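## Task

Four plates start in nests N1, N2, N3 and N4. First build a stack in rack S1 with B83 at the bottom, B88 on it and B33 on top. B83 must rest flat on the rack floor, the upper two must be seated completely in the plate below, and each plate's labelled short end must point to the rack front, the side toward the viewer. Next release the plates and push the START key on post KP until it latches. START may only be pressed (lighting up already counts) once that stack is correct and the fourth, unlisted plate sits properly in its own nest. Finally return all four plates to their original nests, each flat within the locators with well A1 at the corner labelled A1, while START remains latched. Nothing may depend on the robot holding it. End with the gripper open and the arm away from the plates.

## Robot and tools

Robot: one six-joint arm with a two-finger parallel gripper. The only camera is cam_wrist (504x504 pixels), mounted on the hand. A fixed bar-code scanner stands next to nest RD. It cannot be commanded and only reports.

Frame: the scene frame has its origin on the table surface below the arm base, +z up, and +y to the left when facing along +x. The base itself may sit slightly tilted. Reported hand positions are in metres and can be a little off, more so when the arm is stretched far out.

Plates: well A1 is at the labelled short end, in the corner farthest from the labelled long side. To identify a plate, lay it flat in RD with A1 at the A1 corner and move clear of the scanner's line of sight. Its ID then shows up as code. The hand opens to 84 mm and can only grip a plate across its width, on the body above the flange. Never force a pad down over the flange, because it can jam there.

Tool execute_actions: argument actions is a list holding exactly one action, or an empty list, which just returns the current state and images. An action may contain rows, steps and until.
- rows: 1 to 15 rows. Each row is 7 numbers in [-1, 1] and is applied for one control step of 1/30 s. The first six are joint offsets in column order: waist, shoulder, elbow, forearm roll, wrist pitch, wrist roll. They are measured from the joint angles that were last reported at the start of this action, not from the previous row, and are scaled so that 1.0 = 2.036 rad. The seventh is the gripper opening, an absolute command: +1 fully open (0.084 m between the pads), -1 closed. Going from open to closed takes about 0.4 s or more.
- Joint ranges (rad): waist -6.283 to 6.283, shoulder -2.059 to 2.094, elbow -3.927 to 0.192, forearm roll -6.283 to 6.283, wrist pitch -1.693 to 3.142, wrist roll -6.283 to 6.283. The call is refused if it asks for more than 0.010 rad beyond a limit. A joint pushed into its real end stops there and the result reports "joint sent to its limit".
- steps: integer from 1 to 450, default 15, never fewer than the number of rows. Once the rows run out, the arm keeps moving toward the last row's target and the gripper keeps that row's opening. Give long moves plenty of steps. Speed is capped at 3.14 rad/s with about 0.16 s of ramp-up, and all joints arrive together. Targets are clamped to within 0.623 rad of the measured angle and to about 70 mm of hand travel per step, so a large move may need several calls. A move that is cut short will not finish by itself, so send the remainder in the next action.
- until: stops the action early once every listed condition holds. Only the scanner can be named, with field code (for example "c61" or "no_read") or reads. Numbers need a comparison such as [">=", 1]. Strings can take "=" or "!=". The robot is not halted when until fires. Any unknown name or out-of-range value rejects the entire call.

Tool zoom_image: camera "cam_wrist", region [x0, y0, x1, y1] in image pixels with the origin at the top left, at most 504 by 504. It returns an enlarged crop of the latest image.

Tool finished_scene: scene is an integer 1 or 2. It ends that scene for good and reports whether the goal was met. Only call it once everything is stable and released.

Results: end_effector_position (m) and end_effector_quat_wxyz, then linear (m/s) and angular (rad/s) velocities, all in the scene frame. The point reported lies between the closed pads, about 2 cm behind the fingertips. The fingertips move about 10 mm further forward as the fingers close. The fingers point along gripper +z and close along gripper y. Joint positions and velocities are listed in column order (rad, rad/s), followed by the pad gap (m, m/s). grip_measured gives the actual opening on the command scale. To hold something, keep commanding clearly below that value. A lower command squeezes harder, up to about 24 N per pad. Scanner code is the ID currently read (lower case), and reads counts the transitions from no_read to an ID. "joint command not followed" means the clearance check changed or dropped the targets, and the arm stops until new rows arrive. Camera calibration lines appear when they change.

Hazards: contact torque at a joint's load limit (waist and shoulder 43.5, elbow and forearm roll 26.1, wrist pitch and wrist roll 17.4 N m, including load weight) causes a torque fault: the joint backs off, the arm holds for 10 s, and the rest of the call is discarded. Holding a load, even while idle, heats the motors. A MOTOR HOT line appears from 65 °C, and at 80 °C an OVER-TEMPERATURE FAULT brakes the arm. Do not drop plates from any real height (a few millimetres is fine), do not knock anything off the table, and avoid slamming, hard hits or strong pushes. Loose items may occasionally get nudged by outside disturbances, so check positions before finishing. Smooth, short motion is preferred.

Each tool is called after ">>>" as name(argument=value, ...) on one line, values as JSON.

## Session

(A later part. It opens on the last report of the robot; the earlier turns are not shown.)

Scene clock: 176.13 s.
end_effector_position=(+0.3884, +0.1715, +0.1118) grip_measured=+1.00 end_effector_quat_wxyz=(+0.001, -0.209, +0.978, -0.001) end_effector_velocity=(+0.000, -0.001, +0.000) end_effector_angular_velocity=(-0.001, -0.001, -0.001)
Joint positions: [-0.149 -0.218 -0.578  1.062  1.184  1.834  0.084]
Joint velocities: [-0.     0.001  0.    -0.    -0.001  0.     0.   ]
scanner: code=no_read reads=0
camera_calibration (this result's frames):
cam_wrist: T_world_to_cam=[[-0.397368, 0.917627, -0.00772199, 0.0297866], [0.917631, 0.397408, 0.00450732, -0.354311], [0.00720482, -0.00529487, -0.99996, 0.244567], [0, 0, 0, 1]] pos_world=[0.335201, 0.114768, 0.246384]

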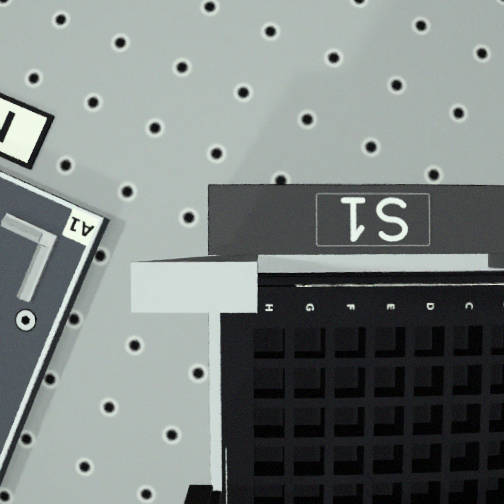

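>>> execute_actions(actions=[{"rows":[[-0.053,-0.0166,-0.017,-0.039,0.0518,0.01,1],[-0.053,-0.0166,-0.017,-0.039,0.0518,0.01,1],[-0.053,-0.0166,-0.017,-0.039,0.0518,0.01,1],[-0.053,-0.0166,-0.017,-0.039,0.0518,0.01,1],[-0.106,-0.024,-0.044,-0.0735,0.1058,0.015,1],[-0.106,-0.024,-0.044,-0.0735,0.1058,0.015,1],[-0.106,-0.024,-0.044,-0.0735,0.1058,0.015,1],[-0.106,-0.024,-0.044,-0.0735,0.1058,0.015,1],[-0.1685,-0.02,-0.092,-0.1075,0.174,0.015,1]],"steps":22}])

>>> execute_actions(actions=[{"rows":[[-0.009,-0.325,0.077,0.023,0.169,-0.5,-1]],"steps":30}])

>>> execute_actions(actions=[{"rows":[[0.141,-0.207,0.234,0.105,0.117,-0.644,-1]],"steps":35}])

Scene clock: 180.17 s.
end_effector_position=(+0.3861, +0.1707, +0.2378) grip_measured=+1.00 end_effector_quat_wxyz=(-0.000, -0.207, +0.978, +0.001) end_effector_velocity=(+0.004, +0.002, +0.005) end_effector_angular_velocity=(-0.010, -0.009, +0.011)
Joint positions: [-0.491 -0.259 -0.764  0.844  1.539  1.864  0.084]
Joint velocities: [-0.003 -0.004 -0.013 -0.001 -0.     0.     0.   ]
scanner: code=no_read reads=0
camera_calibration (this result's frames):
cam_wrist: T_world_to_cam=[[-0.393564, 0.919291, -0.00322215, 0.0278411], [0.919289, 0.393573, 0.00283175, -0.352057], [0.00387135, -0.00184761, -0.999991, 0.37127], [0, 0, 0, 1]] pos_world=[0.333162, 0.113652, 0.372353]

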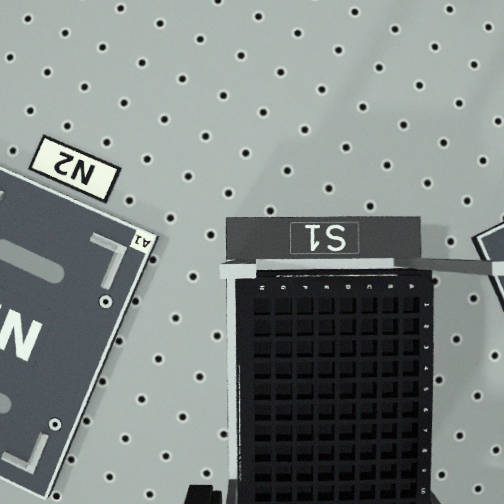

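Scene clock: 181.17 s.
end_effector_position=(+0.2805, +0.3358, +0.2482) grip_measured=-1.00 end_effector_quat_wxyz=(-0.000, +0.786, -0.618, -0.001) end_effector_velocity=(-0.001, +0.001, +0.000) end_effector_angular_velocity=(-0.002, -0.001, +0.005)
Joint positions: [-0.509 -0.919 -0.607  0.891  1.882  0.847  0.   ]
Joint velocities: [ 0.    -0.005  0.     0.     0.001 -0.002  0.   ]
scanner: code=no_read reads=0
camera_calibration (this result's frames):
cam_wrist: T_world_to_cam=[[-0.974602, -0.223906, -0.00421273, 0.381623], [-0.223924, 0.974597, 0.00441251, -0.19481], [0.00311773, 0.00524377, -0.999981, 0.380229], [0, 0, 0, 1]] pos_world=[0.327122, 0.273315, 0.382689]

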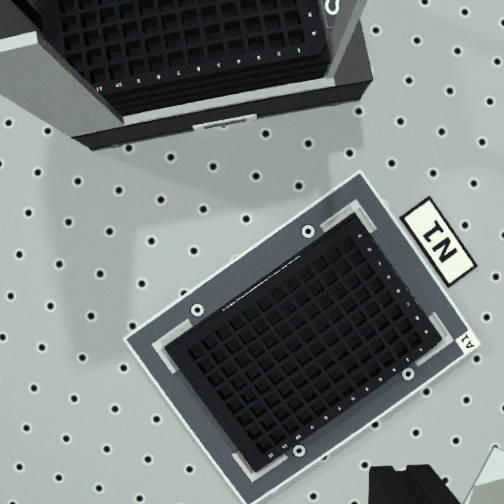

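Scene clock: 182.33 s.
end_effector_position=(+0.1105, +0.3764, +0.1367) grip_measured=-1.00 end_effector_quat_wxyz=(-0.172, +0.962, +0.079, -0.194) end_effector_velocity=(-0.001, -0.000, -0.000) end_effector_angular_velocity=(+0.002, +0.002, +0.001)
Joint positions: [-0.222 -1.341 -0.131  1.104  2.121 -0.464  0.   ]
Joint velocities: [ 0.001 -0.001  0.002  0.     0.002 -0.001  0.   ]
scanner: code=no_read reads=0
camera_calibration (this result's frames):
cam_wrist: T_world_to_cam=[[0.0713102, -0.929311, -0.362347, 0.423474], [-0.911864, -0.207965, 0.353913, 0.201448], [-0.404251, 0.305173, -0.862236, 0.182265], [0, 0, 0, 1]] pos_world=[0.227176, 0.379811, 0.239304]

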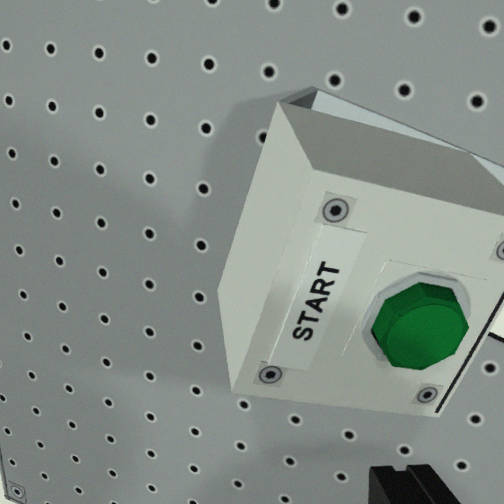

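>>> execute_actions(actions=[{"rows":[[0.0697,0.1186,-0.0476,-0.004,-0.0953,0,-1]],"steps":25}])

Scene clock: 189.43 s.
end_effector_position=(+0.1504, +0.3778, +0.1312) grip_measured=-1.00 end_effector_quat_wxyz=(-0.164, +0.965, +0.044, -0.199) end_effector_velocity=(+0.000, +0.000, +0.000) end_effector_angular_velocity=(-0.001, +0.001, +0.000)
Joint positions: [-0.08  -1.099 -0.227  1.096  1.927 -0.464  0.   ]
Joint velocities: [ 0.001  0.002 -0.002 -0.001 -0.     0.     0.   ]
scanner: code=no_read reads=0
camera_calibration (this result's frames):
cam_wrist: T_world_to_cam=[[0.00578787, -0.942535, -0.334058, 0.431029], [-0.916125, -0.13891, 0.376057, 0.211696], [-0.40085, 0.303863, -0.864284, 0.1935], [0, 0, 0, 1]] pos_world=[0.26901, 0.376869, 0.231618]

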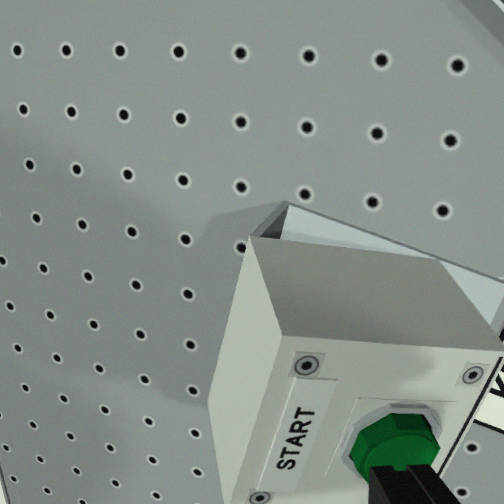

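>>> execute_actions(actions=[{"rows":[[0.0553,0.006,0.0142,0.012,-0.05,0,-1]],"steps":20}])

Scene clock: 193.70 s.
end_effector_position=(+0.1470, +0.3764, +0.1137) grip_measured=-1.00 end_effector_quat_wxyz=(-0.164, +0.963, +0.050, -0.206) end_effector_velocity=(+0.000, -0.000, -0.000) end_effector_angular_velocity=(-0.001, -0.000, +0.000)
Joint positions: [ 0.032 -1.087 -0.199  1.121  1.825 -0.464  0.   ]
Joint velocities: [ 0.001  0.     0.    -0.    -0.001 -0.     0.   ]
scanner: code=no_read reads=0
camera_calibration (this result's frames):
cam_wrist: T_world_to_cam=[[0.0151548, -0.941598, -0.336397, 0.422469], [-0.909527, -0.152742, 0.386562, 0.21802], [-0.415368, 0.300104, -0.858724, 0.180413], [0, 0, 0, 1]] pos_world=[0.266831, 0.376954, 0.212764]

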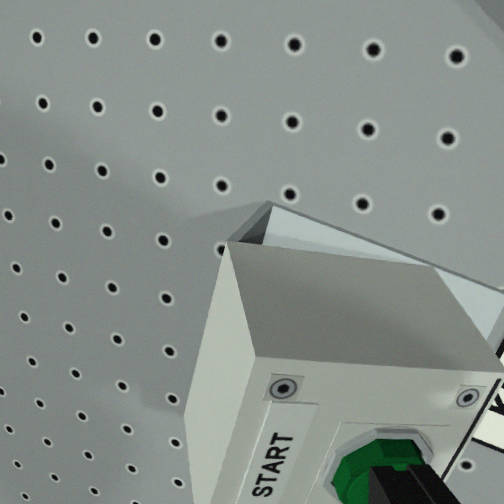

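Down another ~10 mm, then small steps.

>>> execute_actions(actions=[{"rows":[[0.032,0.0035,0.007,0.007,-0.033,0,-1]],"steps":18}])

>>> execute_actions(actions=[{"rows":[[0.011,0.0012,0.0025,0.0024,-0.011,0,-1]],"steps":15}])

Scene clock: 195.87 s.
end_effector_position=(+0.1466, +0.3753, +0.1035) grip_measured=-1.00 end_effector_quat_wxyz=(-0.161, +0.964, +0.054, -0.206) end_effector_velocity=(-0.000, -0.000, -0.000) end_effector_angular_velocity=(-0.001, +0.000, -0.000)
Joint positions: [ 0.097 -1.08  -0.184  1.135  1.758 -0.464  0.   ]
Joint velocities: [ 0.001  0.     0.001 -0.    -0.001 -0.     0.   ]
scanner: code=no_read reads=0
camera_calibration (this result's frames):
cam_wrist: T_world_to_cam=[[0.0234424, -0.942537, -0.333279, 0.416825], [-0.908954, -0.158894, 0.38543, 0.223716], [-0.416238, 0.2939, -0.860447, 0.174413], [0, 0, 0, 1]] pos_world=[0.266173, 0.377161, 0.202766]

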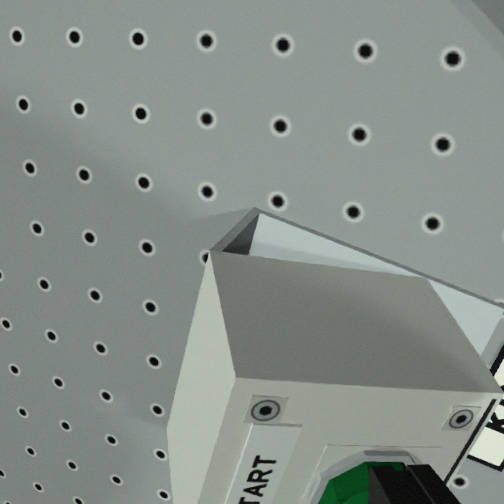

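Scene clock: 196.37 s.
end_effector_position=(+0.1462, +0.3749, +0.1001) grip_measured=-1.00 end_effector_quat_wxyz=(-0.161, +0.964, +0.055, -0.206) end_effector_velocity=(-0.000, -0.000, -0.000) end_effector_angular_velocity=(+0.001, +0.002, -0.000)
Joint positions: [ 0.119 -1.078 -0.18   1.14   1.735 -0.464  0.   ]
Joint velocities: [ 0.001 -0.     0.001  0.     0.001  0.     0.   ]
scanner: code=no_read reads=0
camera_calibration (this result's frames):
cam_wrist: T_world_to_cam=[[0.0260699, -0.942876, -0.332123, 0.414954], [-0.908684, -0.160831, 0.385261, 0.225372], [-0.416669, 0.291751, -0.860969, 0.172305], [0, 0, 0, 1]] pos_world=[0.265769, 0.377227, 0.199338]

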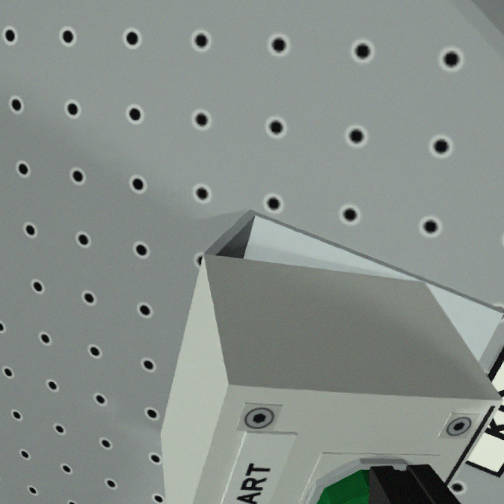

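>>> execute_actions(actions=[{"rows":[[0.009,0.001,0.002,0.002,-0.009,0,-1]],"steps":15}])

Scene clock: 197.43 s.
end_effector_position=(+0.1457, +0.3747, +0.0972) grip_measured=-1.00 end_effector_quat_wxyz=(-0.160, +0.964, +0.056, -0.206) end_effector_velocity=(-0.000, -0.000, -0.000) end_effector_angular_velocity=(+0.000, +0.000, -0.000)
Joint positions: [ 0.137 -1.076 -0.176  1.144  1.717 -0.464  0.   ]
Joint velocities: [ 0.     0.     0.001  0.    -0.    -0.     0.   ]
scanner: code=no_read reads=0
camera_calibration (this result's frames):
cam_wrist: T_world_to_cam=[[0.0281418, -0.943103, -0.331308, 0.413491], [-0.908269, -0.162536, 0.385526, 0.226543], [-0.41744, 0.290067, -0.861165, 0.170511], [0, 0, 0, 1]] pos_world=[0.265303, 0.377326, 0.196493]

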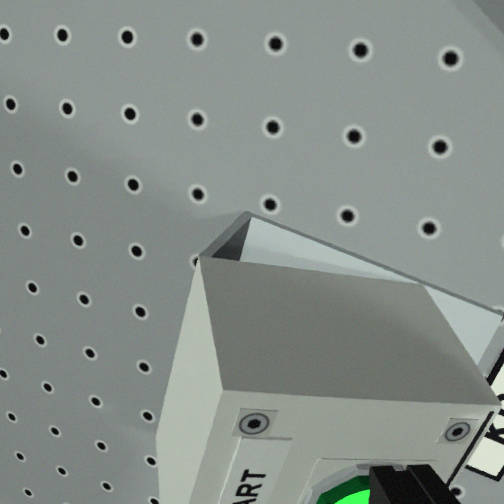

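>>> execute_actions(actions=[{"rows":[[0.005,0.0005,0.001,0.001,-0.005,0,-1]],"steps":12}])

>>> execute_actions(actions=[{"rows":[[-0.11,-0.012,-0.026,-0.024,0.107,0,-1]],"steps":20}])

Scene clock: 199.23 s.
end_effector_position=(+0.1456, +0.3747, +0.0958) grip_measured=-1.00 end_effector_quat_wxyz=(-0.159, +0.964, +0.057, -0.206) end_effector_velocity=(-0.001, +0.000, -0.000) end_effector_angular_velocity=(+0.002, +0.002, -0.002)
Joint positions: [ 0.147 -1.075 -0.174  1.146  1.707 -0.464  0.   ]
Joint velocities: [0.001 0.    0.002 0.002 0.    0.    0.   ]
scanner: code=no_read reads=0
camera_calibration (this result's frames):
cam_wrist: T_world_to_cam=[[0.0302631, -0.943285, -0.3306, 0.412709], [-0.908188, -0.164091, 0.385057, 0.227603], [-0.417467, 0.288594, -0.861646, 0.169873], [0, 0, 0, 1]] pos_world=[0.265133, 0.377626, 0.195172]

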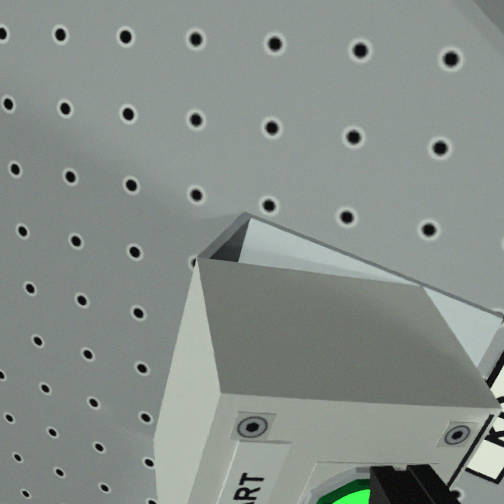

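Scene clock: 199.90 s.
end_effector_position=(+0.1499, +0.3780, +0.1307) grip_measured=-1.00 end_effector_quat_wxyz=(-0.164, +0.965, +0.045, -0.200) end_effector_velocity=(+0.001, -0.000, +0.000) end_effector_angular_velocity=(-0.002, -0.005, +0.001)
Joint positions: [-0.076 -1.099 -0.227  1.097  1.925 -0.464  0.   ]
Joint velocities: [-0.003 -0.001 -0.002 -0.001 -0.001 -0.001  0.   ]
scanner: code=no_read reads=0
camera_calibration (this result's frames):
cam_wrist: T_world_to_cam=[[0.00657445, -0.942302, -0.334699, 0.430958], [-0.915281, -0.140481, 0.377526, 0.211748], [-0.402762, 0.303862, -0.863395, 0.19302], [0, 0, 0, 1]] pos_world=[0.268717, 0.377188, 0.230954]

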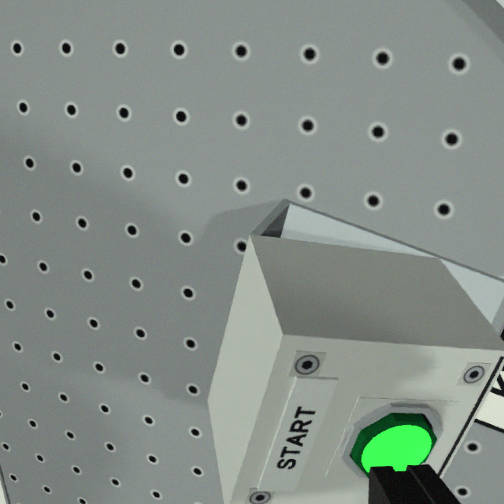

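Caught. Back to rack.

>>> execute_actions(actions=[{"rows":[[-0.2127,0.0884,-0.1866,-0.101,-0.021,0.644,1]],"steps":32}])

>>> execute_actions(actions=[{"rows":[[0.0085,0.3245,-0.0775,-0.0235,-0.169,0.4995,1]],"steps":32}])

>>> execute_actions(actions=[{"rows":[[0.0625,-0.004,0.048,0.034,-0.068,0,1],[0.0625,-0.004,0.048,0.034,-0.068,0,1],[0.0625,-0.004,0.048,0.034,-0.068,0,1],[0.0625,-0.004,0.048,0.034,-0.068,0,1],[0.0625,-0.004,0.048,0.034,-0.068,0,1],[0.1155,0.0034,0.075,0.0685,-0.122,-0.005,1],[0.1155,0.0034,0.075,0.0685,-0.122,-0.005,1],[0.1155,0.0034,0.075,0.0685,-0.122,-0.005,1],[0.1155,0.0034,0.075,0.0685,-0.122,-0.005,1],[0.1155,0.0034,0.075,0.0685,-0.122,-0.005,1],[0.156,0.0155,0.0885,0.098,-0.162,-0.0125,1]],"steps":30}])

Scene clock: 203.83 s.
end_effector_position=(+0.2807, +0.3359, +0.2482) grip_measured=+1.00 end_effector_quat_wxyz=(-0.000, +0.786, -0.618, -0.001) end_effector_velocity=(+0.001, -0.000, +0.001) end_effector_angular_velocity=(-0.001, -0.003, -0.001)
Joint positions: [-0.509 -0.919 -0.606  0.892  1.882  0.847  0.084]
Joint velocities: [-0.002  0.    -0.002  0.    -0.002  0.001 -0.   ]
scanner: code=no_read reads=0
camera_calibration (this result's frames):
cam_wrist: T_world_to_cam=[[-0.974552, -0.22411, -0.00484559, 0.382], [-0.224133, 0.974546, 0.00493225, -0.194899], [0.00361689, 0.00589279, -0.999976, 0.379795], [0, 0, 0, 1]] pos_world=[0.327221, 0.27331, 0.382598]

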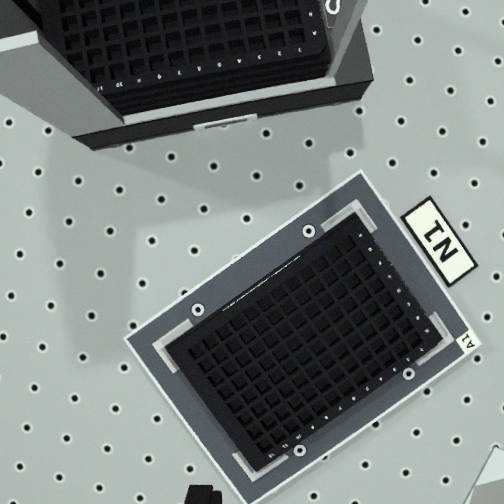

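Scene clock: 204.90 s.
end_effector_position=(+0.3864, +0.1706, +0.2384) grip_measured=+1.00 end_effector_quat_wxyz=(+0.000, -0.208, +0.978, +0.000) end_effector_velocity=(-0.000, -0.001, -0.001) end_effector_angular_velocity=(+0.001, +0.001, -0.004)
Joint positions: [-0.492 -0.259 -0.764  0.844  1.538  1.863  0.084]
Joint velocities: [ 0.     0.004  0.    -0.    -0.001  0.001 -0.   ]
scanner: code=no_read reads=0
camera_calibration (this result's frames):
cam_wrist: T_world_to_cam=[[-0.394985, 0.918674, -0.00505865, 0.0291229], [0.918672, 0.395005, 0.00363274, -0.352488], [0.00533549, -0.00321236, -0.999981, 0.371502], [0, 0, 0, 1]] pos_world=[0.333342, 0.113673, 0.372923]

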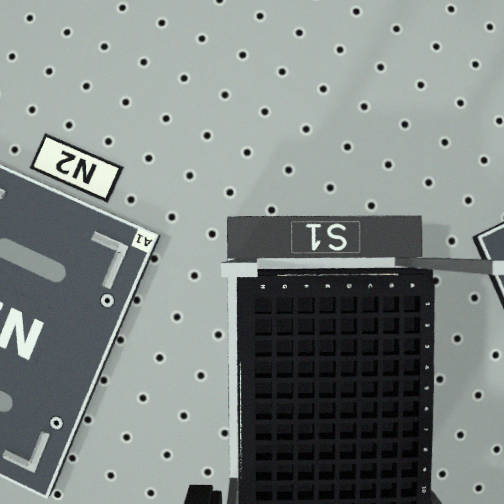

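Scene clock: 205.90 s.
end_effector_position=(+0.3882, +0.1714, +0.1205) grip_measured=+1.00 end_effector_quat_wxyz=(+0.001, -0.210, +0.978, -0.001) end_effector_velocity=(-0.000, +0.000, -0.001) end_effector_angular_velocity=(+0.000, +0.001, +0.000)
Joint positions: [-0.174 -0.228 -0.584  1.043  1.208  1.838  0.084]
Joint velocities: [ 0.002  0.001  0.     0.001 -0.    -0.     0.   ]
scanner: code=no_read reads=0
camera_calibration (this result's frames):
cam_wrist: T_world_to_cam=[[-0.398251, 0.917245, -0.0076252, 0.0303162], [0.917247, 0.398291, 0.00462676, -0.354119], [0.00728092, -0.00515158, -0.99996, 0.253195], [0, 0, 0, 1]] pos_world=[0.335044, 0.114539, 0.255055]

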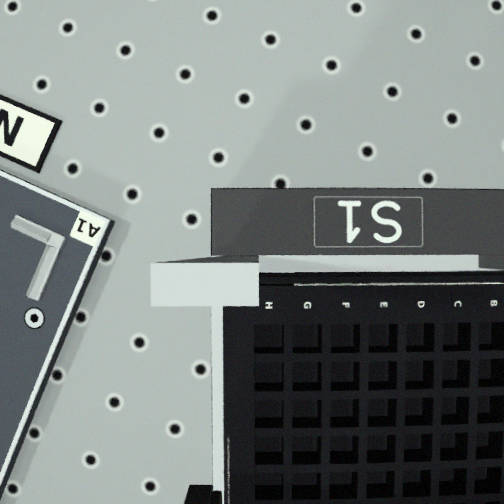

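>>> execute_actions(actions=[{"rows":[[0.017,0.0067,0.0037,0.0133,-0.016,-0.0034,1]],"steps":16}])

>>> execute_actions(actions=[{"rows":[[0,0,0,0,0,0,0.4]],"steps":14}])

Scene clock: 207.80 s.
end_effector_position=(+0.3889, +0.1717, +0.1089) grip_measured=+1.00 end_effector_quat_wxyz=(+0.002, -0.210, +0.978, -0.001) end_effector_velocity=(+0.000, +0.000, -0.000) end_effector_angular_velocity=(+0.000, -0.000, -0.000)
Joint positions: [-0.14  -0.214 -0.577  1.07   1.176  1.831  0.084]
Joint velocities: [ 0.001  0.    -0.     0.001 -0.     0.001  0.   ]
scanner: code=no_read reads=0
camera_calibration (this result's frames):
cam_wrist: T_world_to_cam=[[-0.398325, 0.917209, -0.00808762, 0.0303259], [0.917209, 0.398372, 0.00533081, -0.354914], [0.00811134, -0.00529464, -0.999953, 0.241248], [0, 0, 0, 1]] pos_world=[0.335653, 0.11485, 0.243374]

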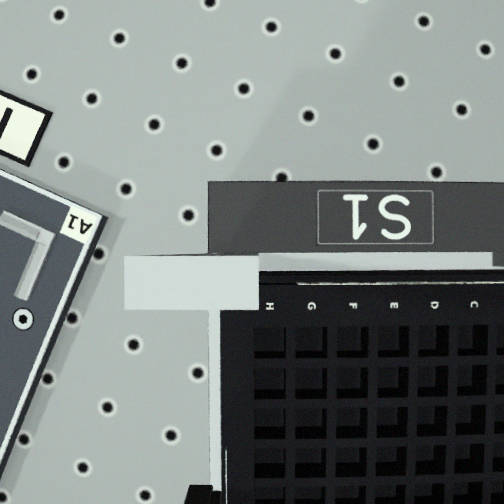

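Scene clock: 208.27 s.
end_effector_position=(+0.3890, +0.1717, +0.1091) grip_measured=+0.92 end_effector_quat_wxyz=(+0.002, -0.210, +0.978, -0.001) end_effector_velocity=(+0.001, +0.000, +0.000) end_effector_angular_velocity=(-0.000, -0.001, +0.001)
Joint positions: [-0.14  -0.215 -0.577  1.07   1.176  1.831  0.081]
Joint velocities: [ 0.001  0.    -0.002  0.001 -0.001 -0.     0.   ]
scanner: code=no_read reads=0
camera_calibration (this result's frames):
cam_wrist: T_world_to_cam=[[-0.398512, 0.917125, -0.00840642, 0.0304849], [0.917124, 0.398563, 0.00561711, -0.355056], [0.00850208, -0.00547124, -0.999949, 0.241318], [0, 0, 0, 1]] pos_world=[0.335728, 0.114874, 0.243556]

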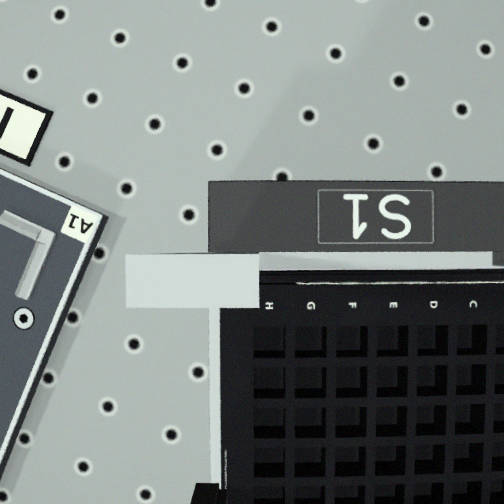

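>>> execute_actions(actions=[{"rows":[[-0.0295,-0.01,-0.008,-0.0226,0.0282,0.0064,0.3],[-0.0295,-0.01,-0.008,-0.0226,0.0282,0.0064,0.3],[-0.0295,-0.01,-0.008,-0.0226,0.0282,0.0064,0.3],[-0.0575,-0.0182,-0.018,-0.0427,0.0555,0.0108,0.3],[-0.0575,-0.0182,-0.018,-0.0427,0.0555,0.0108,0.3],[-0.0575,-0.0182,-0.018,-0.0427,0.0555,0.0108,0.3],[-0.084,-0.023,-0.0297,-0.0604,0.0828,0.0142,0.3],[-0.084,-0.023,-0.0297,-0.0604,0.0828,0.0142,0.3],[-0.084,-0.023,-0.0297,-0.0604,0.0828,0.0142,0.3],[-0.1105,-0.0255,-0.0452,-0.0771,0.1095,0.0162,0.3],[-0.1105,-0.0255,-0.0452,-0.0771,0.1095,0.0162,0.3],[-0.1105,-0.0255,-0.0452,-0.0771,0.1095,0.0162,0.3],[-0.1105,-0.0255,-0.0452,-0.0771,0.1095,0.0162,0.3],[-0.173,-0.021,-0.0928,-0.1115,0.1778,0.0162,0.3]],"steps":28}])

>>> execute_actions(actions=[{"rows":[[-0.048,0.106,-0.131,-0.0152,0.0015,0.0535,0.3]],"steps":20}])

>>> execute_actions(actions=[{"rows":[[0.05,0.4715,-0.0875,0.0975,-0.2255,0.05,0.3]],"steps":42}])

Scene clock: 213.77 s.
end_effector_position=(+0.3862, +0.1699, +0.2380) grip_measured=+0.91 end_effector_quat_wxyz=(-0.000, -0.207, +0.978, +0.001) end_effector_velocity=(+0.005, +0.002, +0.005) end_effector_angular_velocity=(-0.009, -0.012, +0.011)
Joint positions: [-0.492 -0.257 -0.764  0.843  1.538  1.864  0.081]
Joint velocities: [-0.003 -0.004 -0.014  0.002 -0.002  0.     0.   ]
scanner: code=no_read reads=0
camera_calibration (this result's frames):
cam_wrist: T_world_to_cam=[[-0.392859, 0.91959, -0.0040402, 0.0284474], [0.919591, 0.39287, 0.00237784, -0.351697], [0.00377391, -0.00278117, -0.999989, 0.371639], [0, 0, 0, 1]] pos_world=[0.333191, 0.113045, 0.372587]

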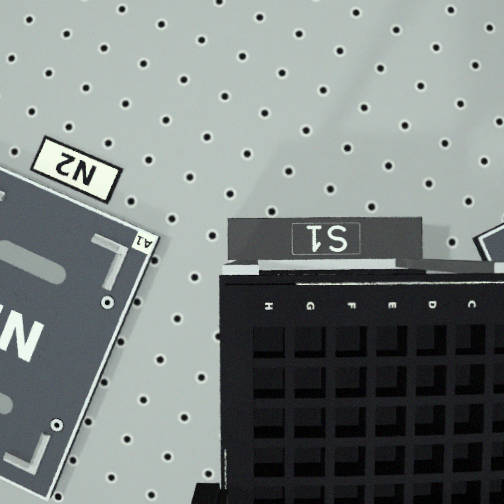

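Scene clock: 214.43 s.
end_effector_position=(+0.4438, +0.1227, +0.3032) grip_measured=+0.91 end_effector_quat_wxyz=(+0.032, -0.143, +0.989, -0.034) end_effector_velocity=(+0.001, -0.002, +0.001) end_effector_angular_velocity=(-0.003, -0.003, -0.002)
Joint positions: [-0.589 -0.042 -1.03   0.812  1.541  1.973  0.081]
Joint velocities: [-0.002  0.004 -0.004 -0.    -0.002  0.001 -0.   ]
scanner: code=no_read reads=0
camera_calibration (this result's frames):
cam_wrist: T_world_to_cam=[[-0.268119, 0.959906, -0.081813, 0.0580243], [0.960361, 0.273036, 0.0561993, -0.406019], [0.0762839, -0.0635019, -0.995062, 0.41026], [0, 0, 0, 1]] pos_world=[0.374186, 0.0812124, 0.435799]

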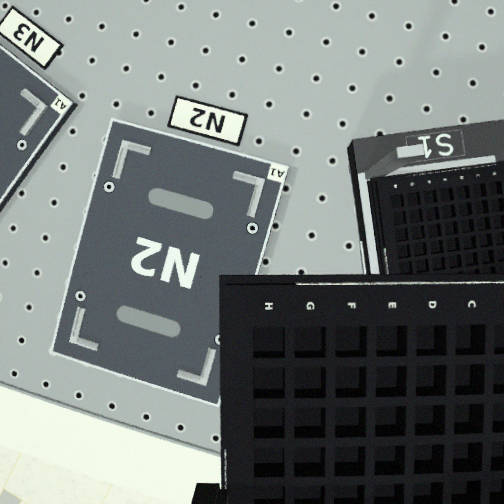

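Scene clock: 215.83 s.
end_effector_position=(+0.3939, -0.1747, +0.0688) grip_measured=+0.91 end_effector_quat_wxyz=(+0.000, +0.195, +0.981, +0.000) end_effector_velocity=(-0.001, -0.000, -0.001) end_effector_angular_velocity=(+0.001, +0.001, -0.003)
Joint positions: [-0.487  0.917 -1.209  1.01   1.082  2.075  0.081]
Joint velocities: [ 0.     0.003  0.     0.    -0.     0.    -0.   ]
scanner: code=no_read reads=0
camera_calibration (this result's frames):
cam_wrist: T_world_to_cam=[[0.39425, 0.918991, -0.00468162, 0.037551], [0.919003, -0.394242, 0.00255966, -0.360259], [0.000506616, -0.00531157, -0.999986, 0.20234], [0, 0, 0, 1]] pos_world=[0.316172, -0.175464, 0.203435]

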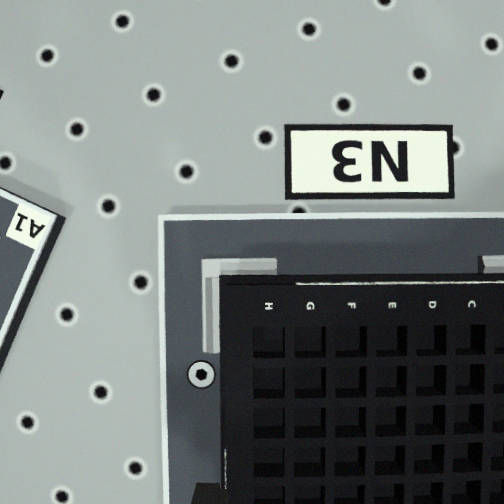

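>>> execute_actions(actions=[{"rows":[[0,-0.0005,-0.0015,0,0,0,0.3],[0,-0.0005,-0.0015,0,0,0,0.3],[0,-0.0005,-0.0015,0,0,0,0.3],[0,-0.0005,-0.0015,0,0,0,0.3],[0.0183,0.0138,-0.0017,0.0223,-0.012,-0.0098,0.3]],"steps":24}])

>>> execute_actions(actions=[{"rows":[[0,0,0,0,0,0,1],[0,0,0,0,0,0,1],[0,0,0,0,0,0,1],[0,0,0,0,0,0,1],[0,0,0,0,0,0,1],[0,0,0,0,0,0,1],[0,0,0,0,0,0,1],[0,0,0,0,0,0,1],[0,0,0,0,0,0,1],[0,0,0,0,0,0,1],[-0.0188,-0.0142,0.0012,-0.0219,0.012,0.0098,1]],"steps":24}])

Scene clock: 218.73 s.
end_effector_position=(+0.3948, -0.1756, +0.0490) grip_measured=+0.91 end_effector_quat_wxyz=(+0.001, +0.194, +0.981, -0.001) end_effector_velocity=(+0.001, -0.001, +0.001) end_effector_angular_velocity=(-0.004, -0.002, +0.001)
Joint positions: [-0.45   0.945 -1.212  1.056  1.058  2.055  0.081]
Joint velocities: [ 0.     0.    -0.002  0.002 -0.003  0.    -0.   ]
scanner: code=no_read reads=0
camera_calibration (this result's frames):
cam_wrist: T_world_to_cam=[[0.393092, 0.919475, -0.00666917, 0.0386014], [0.919498, -0.393071, 0.00428583, -0.361486], [0.00131926, -0.00781702, -0.999969, 0.181768], [0, 0, 0, 1]] pos_world=[0.316972, -0.176162, 0.183569]

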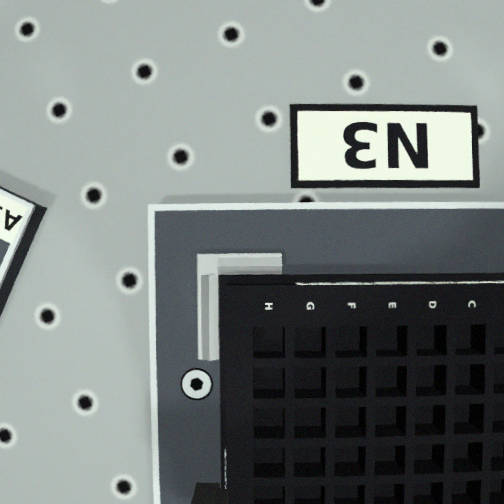

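Scene clock: 219.53 s.
end_effector_position=(+0.3943, -0.1747, +0.0693) grip_measured=+1.00 end_effector_quat_wxyz=(+0.001, +0.195, +0.981, +0.001) end_effector_velocity=(+0.005, -0.001, +0.004) end_effector_angular_velocity=(-0.008, -0.007, +0.008)
Joint positions: [-0.488  0.917 -1.209  1.011  1.082  2.074  0.084]
Joint velocities: [-0.002 -0.004 -0.008 -0.    -0.001  0.     0.   ]
scanner: code=no_read reads=0
camera_calibration (this result's frames):
cam_wrist: T_world_to_cam=[[0.394445, 0.91891, -0.0041118, 0.0372902], [0.918917, -0.394431, 0.00397275, -0.360742], [0.00202878, -0.00534544, -0.999984, 0.202154], [0, 0, 0, 1]] pos_world=[0.316373, -0.175473, 0.203737]

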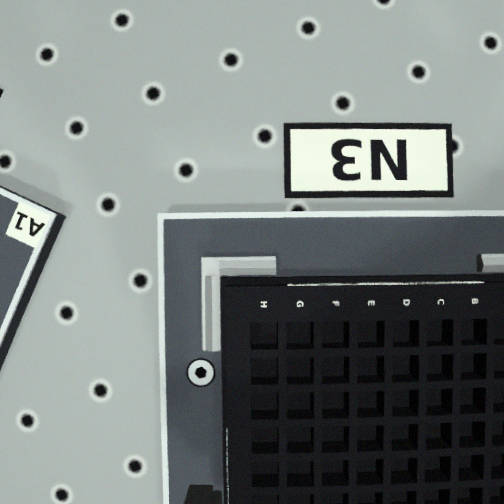

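Good. Back for B88.

>>> execute_actions(actions=[{"rows":[[-0.05,-0.4715,0.0875,-0.0975,0.2255,-0.05,1]],"steps":36}])

>>> execute_actions(actions=[{"rows":[[0.048,-0.1065,0.1305,0.0152,-0.0015,-0.053,1]],"steps":24}])

>>> execute_actions(actions=[{"rows":[[0.0625,-0.004,0.048,0.034,-0.068,0,1],[0.0625,-0.004,0.048,0.034,-0.068,0,1],[0.0625,-0.004,0.048,0.034,-0.068,0,1],[0.0625,-0.004,0.048,0.034,-0.068,0,1],[0.0625,-0.004,0.048,0.034,-0.068,0,1],[0.1155,0.0034,0.075,0.0685,-0.122,-0.005,1],[0.1155,0.0034,0.075,0.0685,-0.122,-0.005,1],[0.1155,0.0034,0.075,0.0685,-0.122,-0.005,1],[0.1155,0.0034,0.075,0.0685,-0.122,-0.005,1],[0.1155,0.0034,0.075,0.0685,-0.122,-0.005,1],[0.173,0.0215,0.0925,0.1113,-0.178,-0.016,1]],"steps":30}])

Scene clock: 224.00 s.
end_effector_position=(+0.4439, +0.1226, +0.3033) grip_measured=+1.00 end_effector_quat_wxyz=(+0.032, -0.143, +0.989, -0.034) end_effector_velocity=(+0.001, +0.003, +0.003) end_effector_angular_velocity=(-0.006, -0.005, +0.009)
Joint positions: [-0.59  -0.041 -1.031  0.813  1.541  1.973  0.084]
Joint velocities: [-0.    -0.009 -0.004  0.     0.001  0.     0.   ]
scanner: code=no_read reads=0
camera_calibration (this result's frames):
cam_wrist: T_world_to_cam=[[-0.267523, 0.960118, -0.081274, 0.0576977], [0.960462, 0.272464, 0.0572349, -0.406377], [0.0770965, -0.0627489, -0.995047, 0.409919], [0, 0, 0, 1]] pos_world=[0.374142, 0.0810485, 0.435837]

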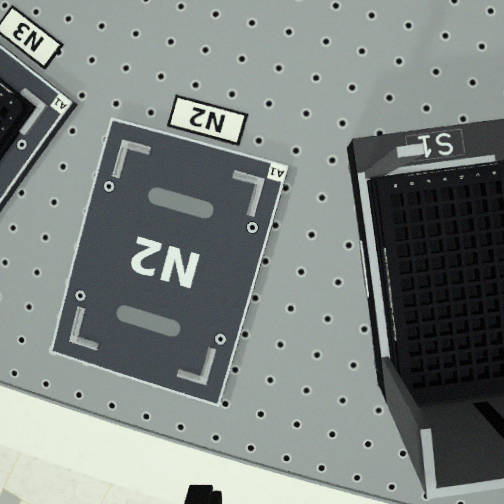

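Scene clock: 224.80 s.
end_effector_position=(+0.3866, +0.1703, +0.2385) grip_measured=+1.00 end_effector_quat_wxyz=(+0.000, -0.207, +0.978, +0.001) end_effector_velocity=(-0.001, +0.001, -0.001) end_effector_angular_velocity=(+0.001, +0.001, +0.000)
Joint positions: [-0.492 -0.258 -0.765  0.844  1.538  1.865  0.084]
Joint velocities: [ 0.001 -0.002  0.002  0.     0.001  0.    -0.   ]
scanner: code=no_read reads=0
camera_calibration (this result's frames):
cam_wrist: T_world_to_cam=[[-0.392874, 0.91958, -0.00469431, 0.028367], [0.919577, 0.392892, 0.00373439, -0.352554], [0.00527843, -0.00284964, -0.999982, 0.371538], [0, 0, 0, 1]] pos_world=[0.333384, 0.113489, 0.372981]

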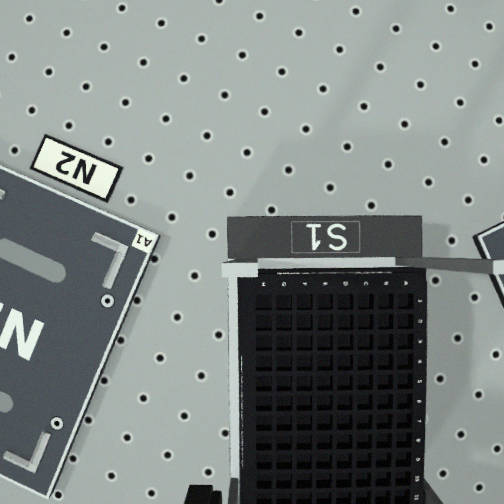

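Scene clock: 225.80 s.
end_effector_position=(+0.3890, +0.1717, +0.1090) grip_measured=+1.00 end_effector_quat_wxyz=(+0.002, -0.209, +0.978, -0.001) end_effector_velocity=(-0.001, -0.000, -0.001) end_effector_angular_velocity=(+0.001, +0.003, -0.001)
Joint positions: [-0.14  -0.214 -0.577  1.07   1.176  1.832  0.084]
Joint velocities: [ 0.002  0.001  0.002  0.001 -0.    -0.     0.   ]
scanner: code=no_read reads=0
camera_calibration (this result's frames):
cam_wrist: T_world_to_cam=[[-0.396939, 0.917809, -0.00813286, 0.0297331], [0.917806, 0.396988, 0.00564668, -0.355042], [0.00841122, -0.005223, -0.999951, 0.241241], [0, 0, 0, 1]] pos_world=[0.335633, 0.114918, 0.243476]

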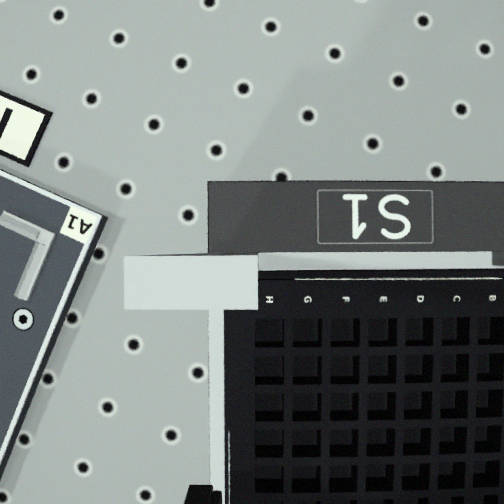

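>>> execute_actions(actions=[{"rows":[[0.0186,0.0075,0.0047,0.0157,-0.0166,-0.0055,1]],"steps":18}])

>>> execute_actions(actions=[{"rows":[[0,0,0,0,0,0,0.4]],"steps":14}])

Scene clock: 247.63 s.
end_effector_position=(+0.3885, +0.1721, +0.0958) grip_measured=+1.00 end_effector_quat_wxyz=(+0.002, -0.209, +0.978, -0.000) end_effector_velocity=(-0.000, -0.000, -0.000) end_effector_angular_velocity=(+0.000, +0.001, -0.000)
Joint positions: [-0.102 -0.199 -0.567  1.102  1.142  1.821  0.084]
Joint velocities: [ 0.     0.001 -0.    -0.    -0.    -0.     0.   ]
scanner: code=no_read reads=0
camera_calibration (this result's frames):
cam_wrist: T_world_to_cam=[[-0.397349, 0.917643, -0.00674461, 0.0291406], [0.91763, 0.397388, 0.0060959, -0.354706], [0.00827409, -0.00376686, -0.999959, 0.227852], [0, 0, 0, 1]] pos_world=[0.335183, 0.115074, 0.230201]

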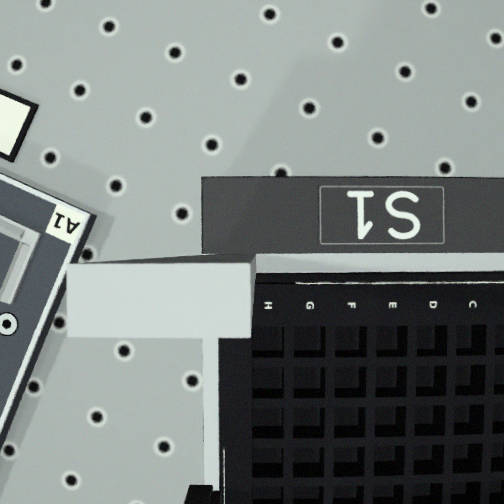

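Scene clock: 248.10 s.
end_effector_position=(+0.3888, +0.1720, +0.0961) grip_measured=+0.92 end_effector_quat_wxyz=(+0.002, -0.209, +0.978, -0.001) end_effector_velocity=(-0.001, +0.000, -0.001) end_effector_angular_velocity=(+0.001, +0.002, -0.001)
Joint positions: [-0.103 -0.199 -0.568  1.102  1.142  1.821  0.081]
Joint velocities: [0.001 0.    0.001 0.    0.001 0.    0.   ]
scanner: code=no_read reads=0
camera_calibration (this result's frames):
cam_wrist: T_world_to_cam=[[-0.397539, 0.917554, -0.00751427, 0.0294775], [0.91754, 0.397588, 0.00665903, -0.354979], [0.0090976, -0.00424741, -0.99995, 0.227878], [0, 0, 0, 1]] pos_world=[0.335353, 0.115056, 0.230452]

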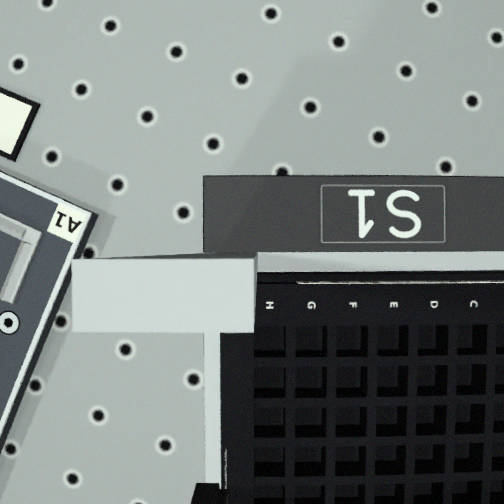

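>>> execute_actions(actions=[{"rows":[[-0.0182,-0.0079,-0.0044,-0.0157,0.0167,0.0049,0.3],[-0.0182,-0.0079,-0.0044,-0.0157,0.0167,0.0049,0.3],[-0.0477,-0.0179,-0.0124,-0.0383,0.0449,0.0113,0.3],[-0.0477,-0.0179,-0.0124,-0.0383,0.0449,0.0113,0.3],[-0.0477,-0.0179,-0.0124,-0.0383,0.0449,0.0113,0.3],[-0.0757,-0.0261,-0.0224,-0.0584,0.0722,0.0157,0.3],[-0.0757,-0.0261,-0.0224,-0.0584,0.0722,0.0157,0.3],[-0.0757,-0.0261,-0.0224,-0.0584,0.0722,0.0157,0.3],[-0.1022,-0.0309,-0.0341,-0.0761,0.0995,0.0191,0.3],[-0.1022,-0.0309,-0.0341,-0.0761,0.0995,0.0191,0.3],[-0.1022,-0.0309,-0.0341,-0.0761,0.0995,0.0191,0.3],[-0.1287,-0.0334,-0.0496,-0.0928,0.1262,0.0211,0.3],[-0.1287,-0.0334,-0.0496,-0.0928,0.1262,0.0211,0.3],[-0.1287,-0.0334,-0.0496,-0.0928,0.1262,0.0211,0.3],[-0.1912,-0.0289,-0.0972,-0.1272,0.1945,0.0211,0.3]],"steps":30}])

>>> execute_actions(actions=[{"rows":[[-0.048,0.106,-0.131,-0.0152,0.0015,0.0535,0.3]],"steps":20}])

>>> execute_actions(actions=[{"rows":[[-0.068,0.373,-0.15,-0.0457,-0.083,0.12,0.3]],"steps":30}])

>>> execute_actions(actions=[{"rows":[[-0.01,0.303,-0.093,0.05,-0.149,0.078,0.3]],"steps":34}])

Scene clock: 253.23 s.
end_effector_position=(+0.3863, +0.1702, +0.2381) grip_measured=+0.91 end_effector_quat_wxyz=(-0.000, -0.207, +0.978, +0.000) end_effector_velocity=(+0.004, +0.001, +0.004) end_effector_angular_velocity=(-0.008, -0.010, +0.009)
Joint positions: [-0.491 -0.258 -0.764  0.843  1.538  1.864  0.081]
Joint velocities: [-0.003 -0.003 -0.01   0.001 -0.002 -0.001 -0.   ]
scanner: code=no_read reads=0
camera_calibration (this result's frames):
cam_wrist: T_world_to_cam=[[-0.393532, 0.9193, -0.00456275, 0.0286517], [0.919302, 0.393545, 0.00257833, -0.351981], [0.00416591, -0.00317989, -0.999986, 0.371686], [0, 0, 0, 1]] pos_world=[0.333303, 0.113363, 0.372719]

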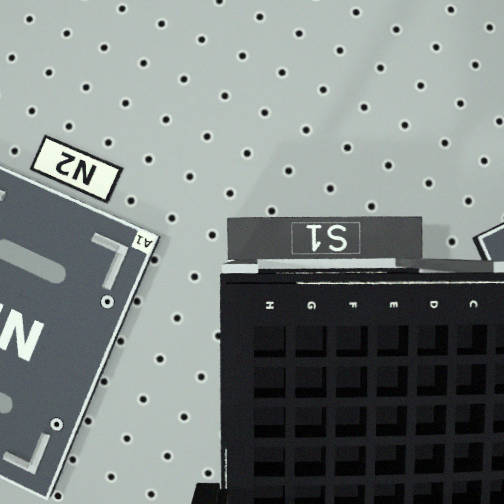

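Scene clock: 253.90 s.
end_effector_position=(+0.4440, +0.1231, +0.3034) grip_measured=+0.91 end_effector_quat_wxyz=(+0.032, -0.144, +0.989, -0.035) end_effector_velocity=(+0.001, -0.001, +0.001) end_effector_angular_velocity=(-0.001, -0.002, -0.003)
Joint positions: [-0.589 -0.043 -1.031  0.812  1.541  1.973  0.081]
Joint velocities: [-0.002  0.004 -0.003  0.    -0.001  0.001 -0.   ]
scanner: code=no_read reads=0
camera_calibration (this result's frames):
cam_wrist: T_world_to_cam=[[-0.268772, 0.959676, -0.0823671, 0.058212], [0.960146, 0.273746, 0.0564164, -0.406324], [0.0766891, -0.0639213, -0.995004, 0.410283], [0, 0, 0, 1]] pos_world=[0.374312, 0.0815907, 0.435952]

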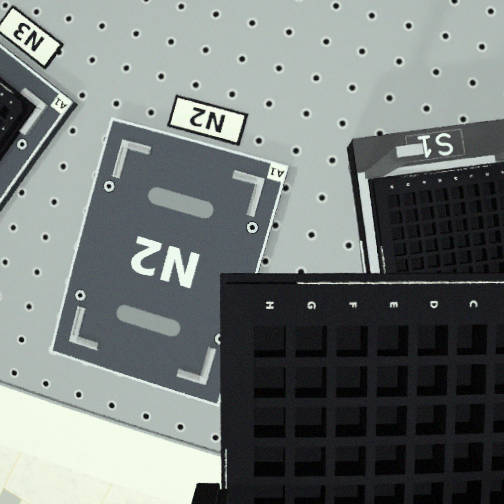

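Scene clock: 254.90 s.
end_effector_position=(+0.4075, -0.1466, +0.2409) grip_measured=+0.91 end_effector_quat_wxyz=(-0.003, +0.170, +0.985, -0.003) end_effector_velocity=(-0.005, -0.003, -0.005) end_effector_angular_velocity=(+0.010, +0.005, -0.014)
Joint positions: [-0.727  0.715 -1.336  0.719  1.372  2.217  0.081]
Joint velocities: [-0.002  0.013  0.004 -0.001 -0.001  0.001  0.   ]
scanner: code=no_read reads=0
camera_calibration (this result's frames):
cam_wrist: T_world_to_cam=[[0.346772, 0.937877, -0.0116245, 0.0309691], [0.937933, -0.346812, -0.00158792, -0.36187], [-0.00552081, -0.0103524, -0.999931, 0.376272], [0, 0, 0, 1]] pos_world=[0.330748, -0.150651, 0.376031]

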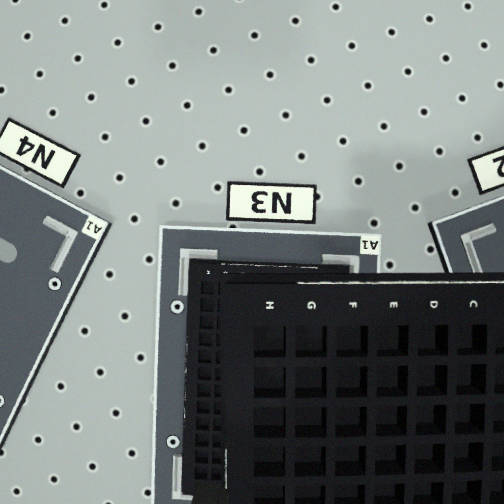

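Scene clock: 256.03 s.
end_effector_position=(+0.2981, -0.3244, +0.0713) grip_measured=+0.91 end_effector_quat_wxyz=(+0.001, +0.401, +0.916, -0.001) end_effector_velocity=(-0.000, -0.000, -0.000) end_effector_angular_velocity=(-0.000, +0.000, -0.001)
Joint positions: [-0.747  1.331 -1.525  0.821  1.069  2.376  0.081]
Joint velocities: [-0.     0.002 -0.001  0.    -0.001 -0.    -0.   ]
scanner: code=no_read reads=0
camera_calibration (this result's frames):
cam_wrist: T_world_to_cam=[[0.742777, 0.66951, -0.00630064, 0.0281908], [0.669539, -0.742754, 0.00587876, -0.370186], [-0.000743937, -0.00858513, -0.999963, 0.203322], [0, 0, 0, 1]] pos_world=[0.227066, -0.292085, 0.205668]

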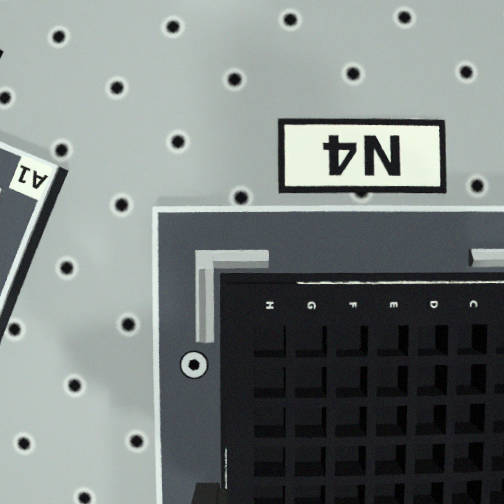

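>>> execute_actions(actions=[{"rows":[[0.0088,0.0133,-0.0039,0.0123,-0.0069,-0.005,0.3]],"steps":20}])

Scene clock: 258.53 s.
end_effector_position=(+0.2966, -0.3268, +0.0572) grip_measured=+0.91 end_effector_quat_wxyz=(+0.001, +0.402, +0.915, -0.000) end_effector_velocity=(+0.001, -0.000, +0.001) end_effector_angular_velocity=(-0.001, -0.001, +0.001)
Joint positions: [-0.729  1.358 -1.533  0.846  1.055  2.366  0.081]
Joint velocities: [ 0.    -0.    -0.002  0.001  0.     0.     0.   ]
scanner: code=no_read reads=0
camera_calibration (this result's frames):
cam_wrist: T_world_to_cam=[[0.745378, 0.666624, -0.00493188, 0.0290492], [0.666642, -0.745358, 0.00544693, -0.370917], [-0.0000449682, -0.00734782, -0.999973, 0.189456], [0, 0, 0, 1]] pos_world=[0.225625, -0.294439, 0.191614]

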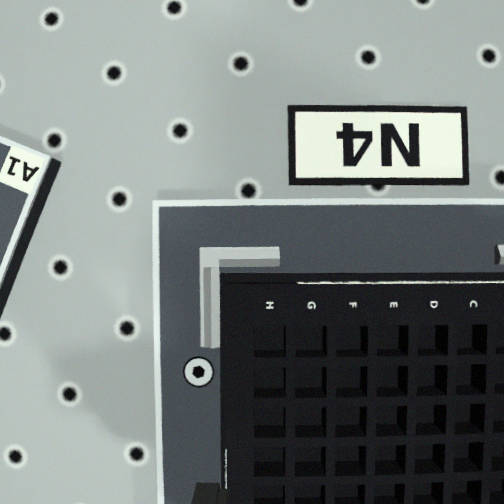

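>>> execute_actions(actions=[{"rows":[[0,-0.0005,0.0015,0,0,0,0.3],[0,-0.0005,0.0015,0,0,0,0.3],[0,-0.0005,0.0015,0,0,0,0.3],[0,-0.0005,0.0015,0,0,0,0.3],[0,-0.0005,0.0015,0,0,0,0.3],[0.006,0.0046,0.0015,0.0078,-0.0039,-0.0033,0.3]],"steps":22}])

>>> execute_actions(actions=[{"rows":[[0,0,0,0,0,0,1],[0,0,0,0,0,0,1],[0,0,0,0,0,0,1],[0,0,0,0,0,0,1],[0,0,0,0,0,0,1],[0,0,0,0,0,0,1],[0,0,0,0,0,0,1],[0,0,0,0,0,0,1],[0,0,0,0,0,0,1],[0,0,0,0,0,0,1],[-0.018,-0.015,0,-0.0225,0.0114,0.0095,1]],"steps":24}])

Scene clock: 261.33 s.
end_effector_position=(+0.2957, -0.3260, +0.0492) grip_measured=+0.91 end_effector_quat_wxyz=(+0.001, +0.403, +0.915, +0.001) end_effector_velocity=(-0.000, +0.000, -0.000) end_effector_angular_velocity=(+0.000, +0.000, -0.000)
Joint positions: [-0.717  1.368 -1.53   0.862  1.047  2.359  0.081]
Joint velocities: [-0.    -0.     0.001 -0.    -0.    -0.     0.   ]
scanner: code=no_read reads=0
camera_calibration (this result's frames):
cam_wrist: T_world_to_cam=[[0.746798, 0.665039, -0.0040236, 0.0281535], [0.665051, -0.746791, 0.00339409, -0.369492], [-0.000747588, -0.0052106, -0.999986, 0.182317], [0, 0, 0, 1]] pos_world=[0.224842, -0.293707, 0.183682]

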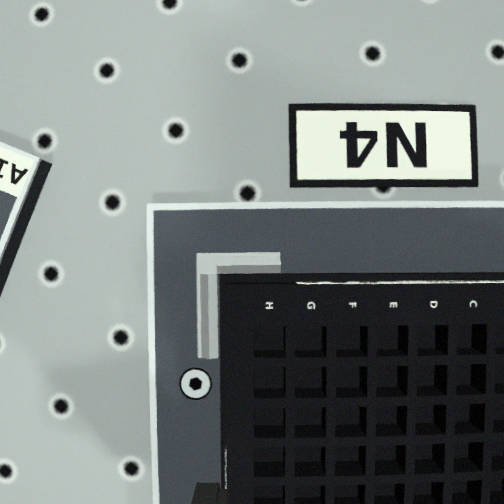

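Scene clock: 262.13 s.
end_effector_position=(+0.2951, -0.3260, +0.0710) grip_measured=+1.00 end_effector_quat_wxyz=(+0.001, +0.403, +0.915, +0.000) end_effector_velocity=(+0.009, -0.004, +0.009) end_effector_angular_velocity=(-0.017, -0.009, +0.014)
Joint positions: [-0.753  1.338 -1.529  0.816  1.071  2.378  0.084]
Joint velocities: [-0.002 -0.009 -0.014 -0.    -0.001 -0.     0.   ]
scanner: code=no_read reads=0
camera_calibration (this result's frames):
cam_wrist: T_world_to_cam=[[0.746377, 0.665506, -0.00474526, 0.0290781], [0.665523, -0.746368, 0.00382865, -0.369264], [-0.000993715, -0.0060157, -0.999981, 0.203995], [0, 0, 0, 1]] pos_world=[0.224253, -0.293731, 0.205543]

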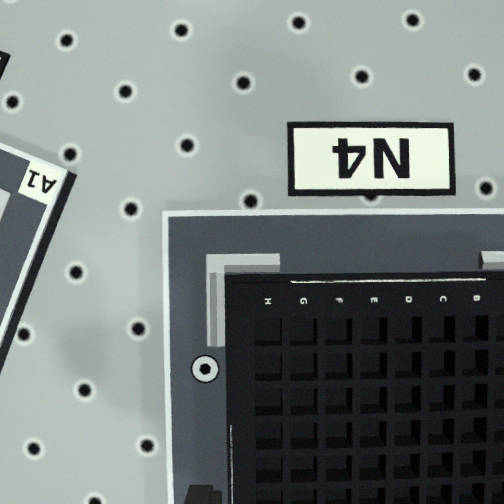

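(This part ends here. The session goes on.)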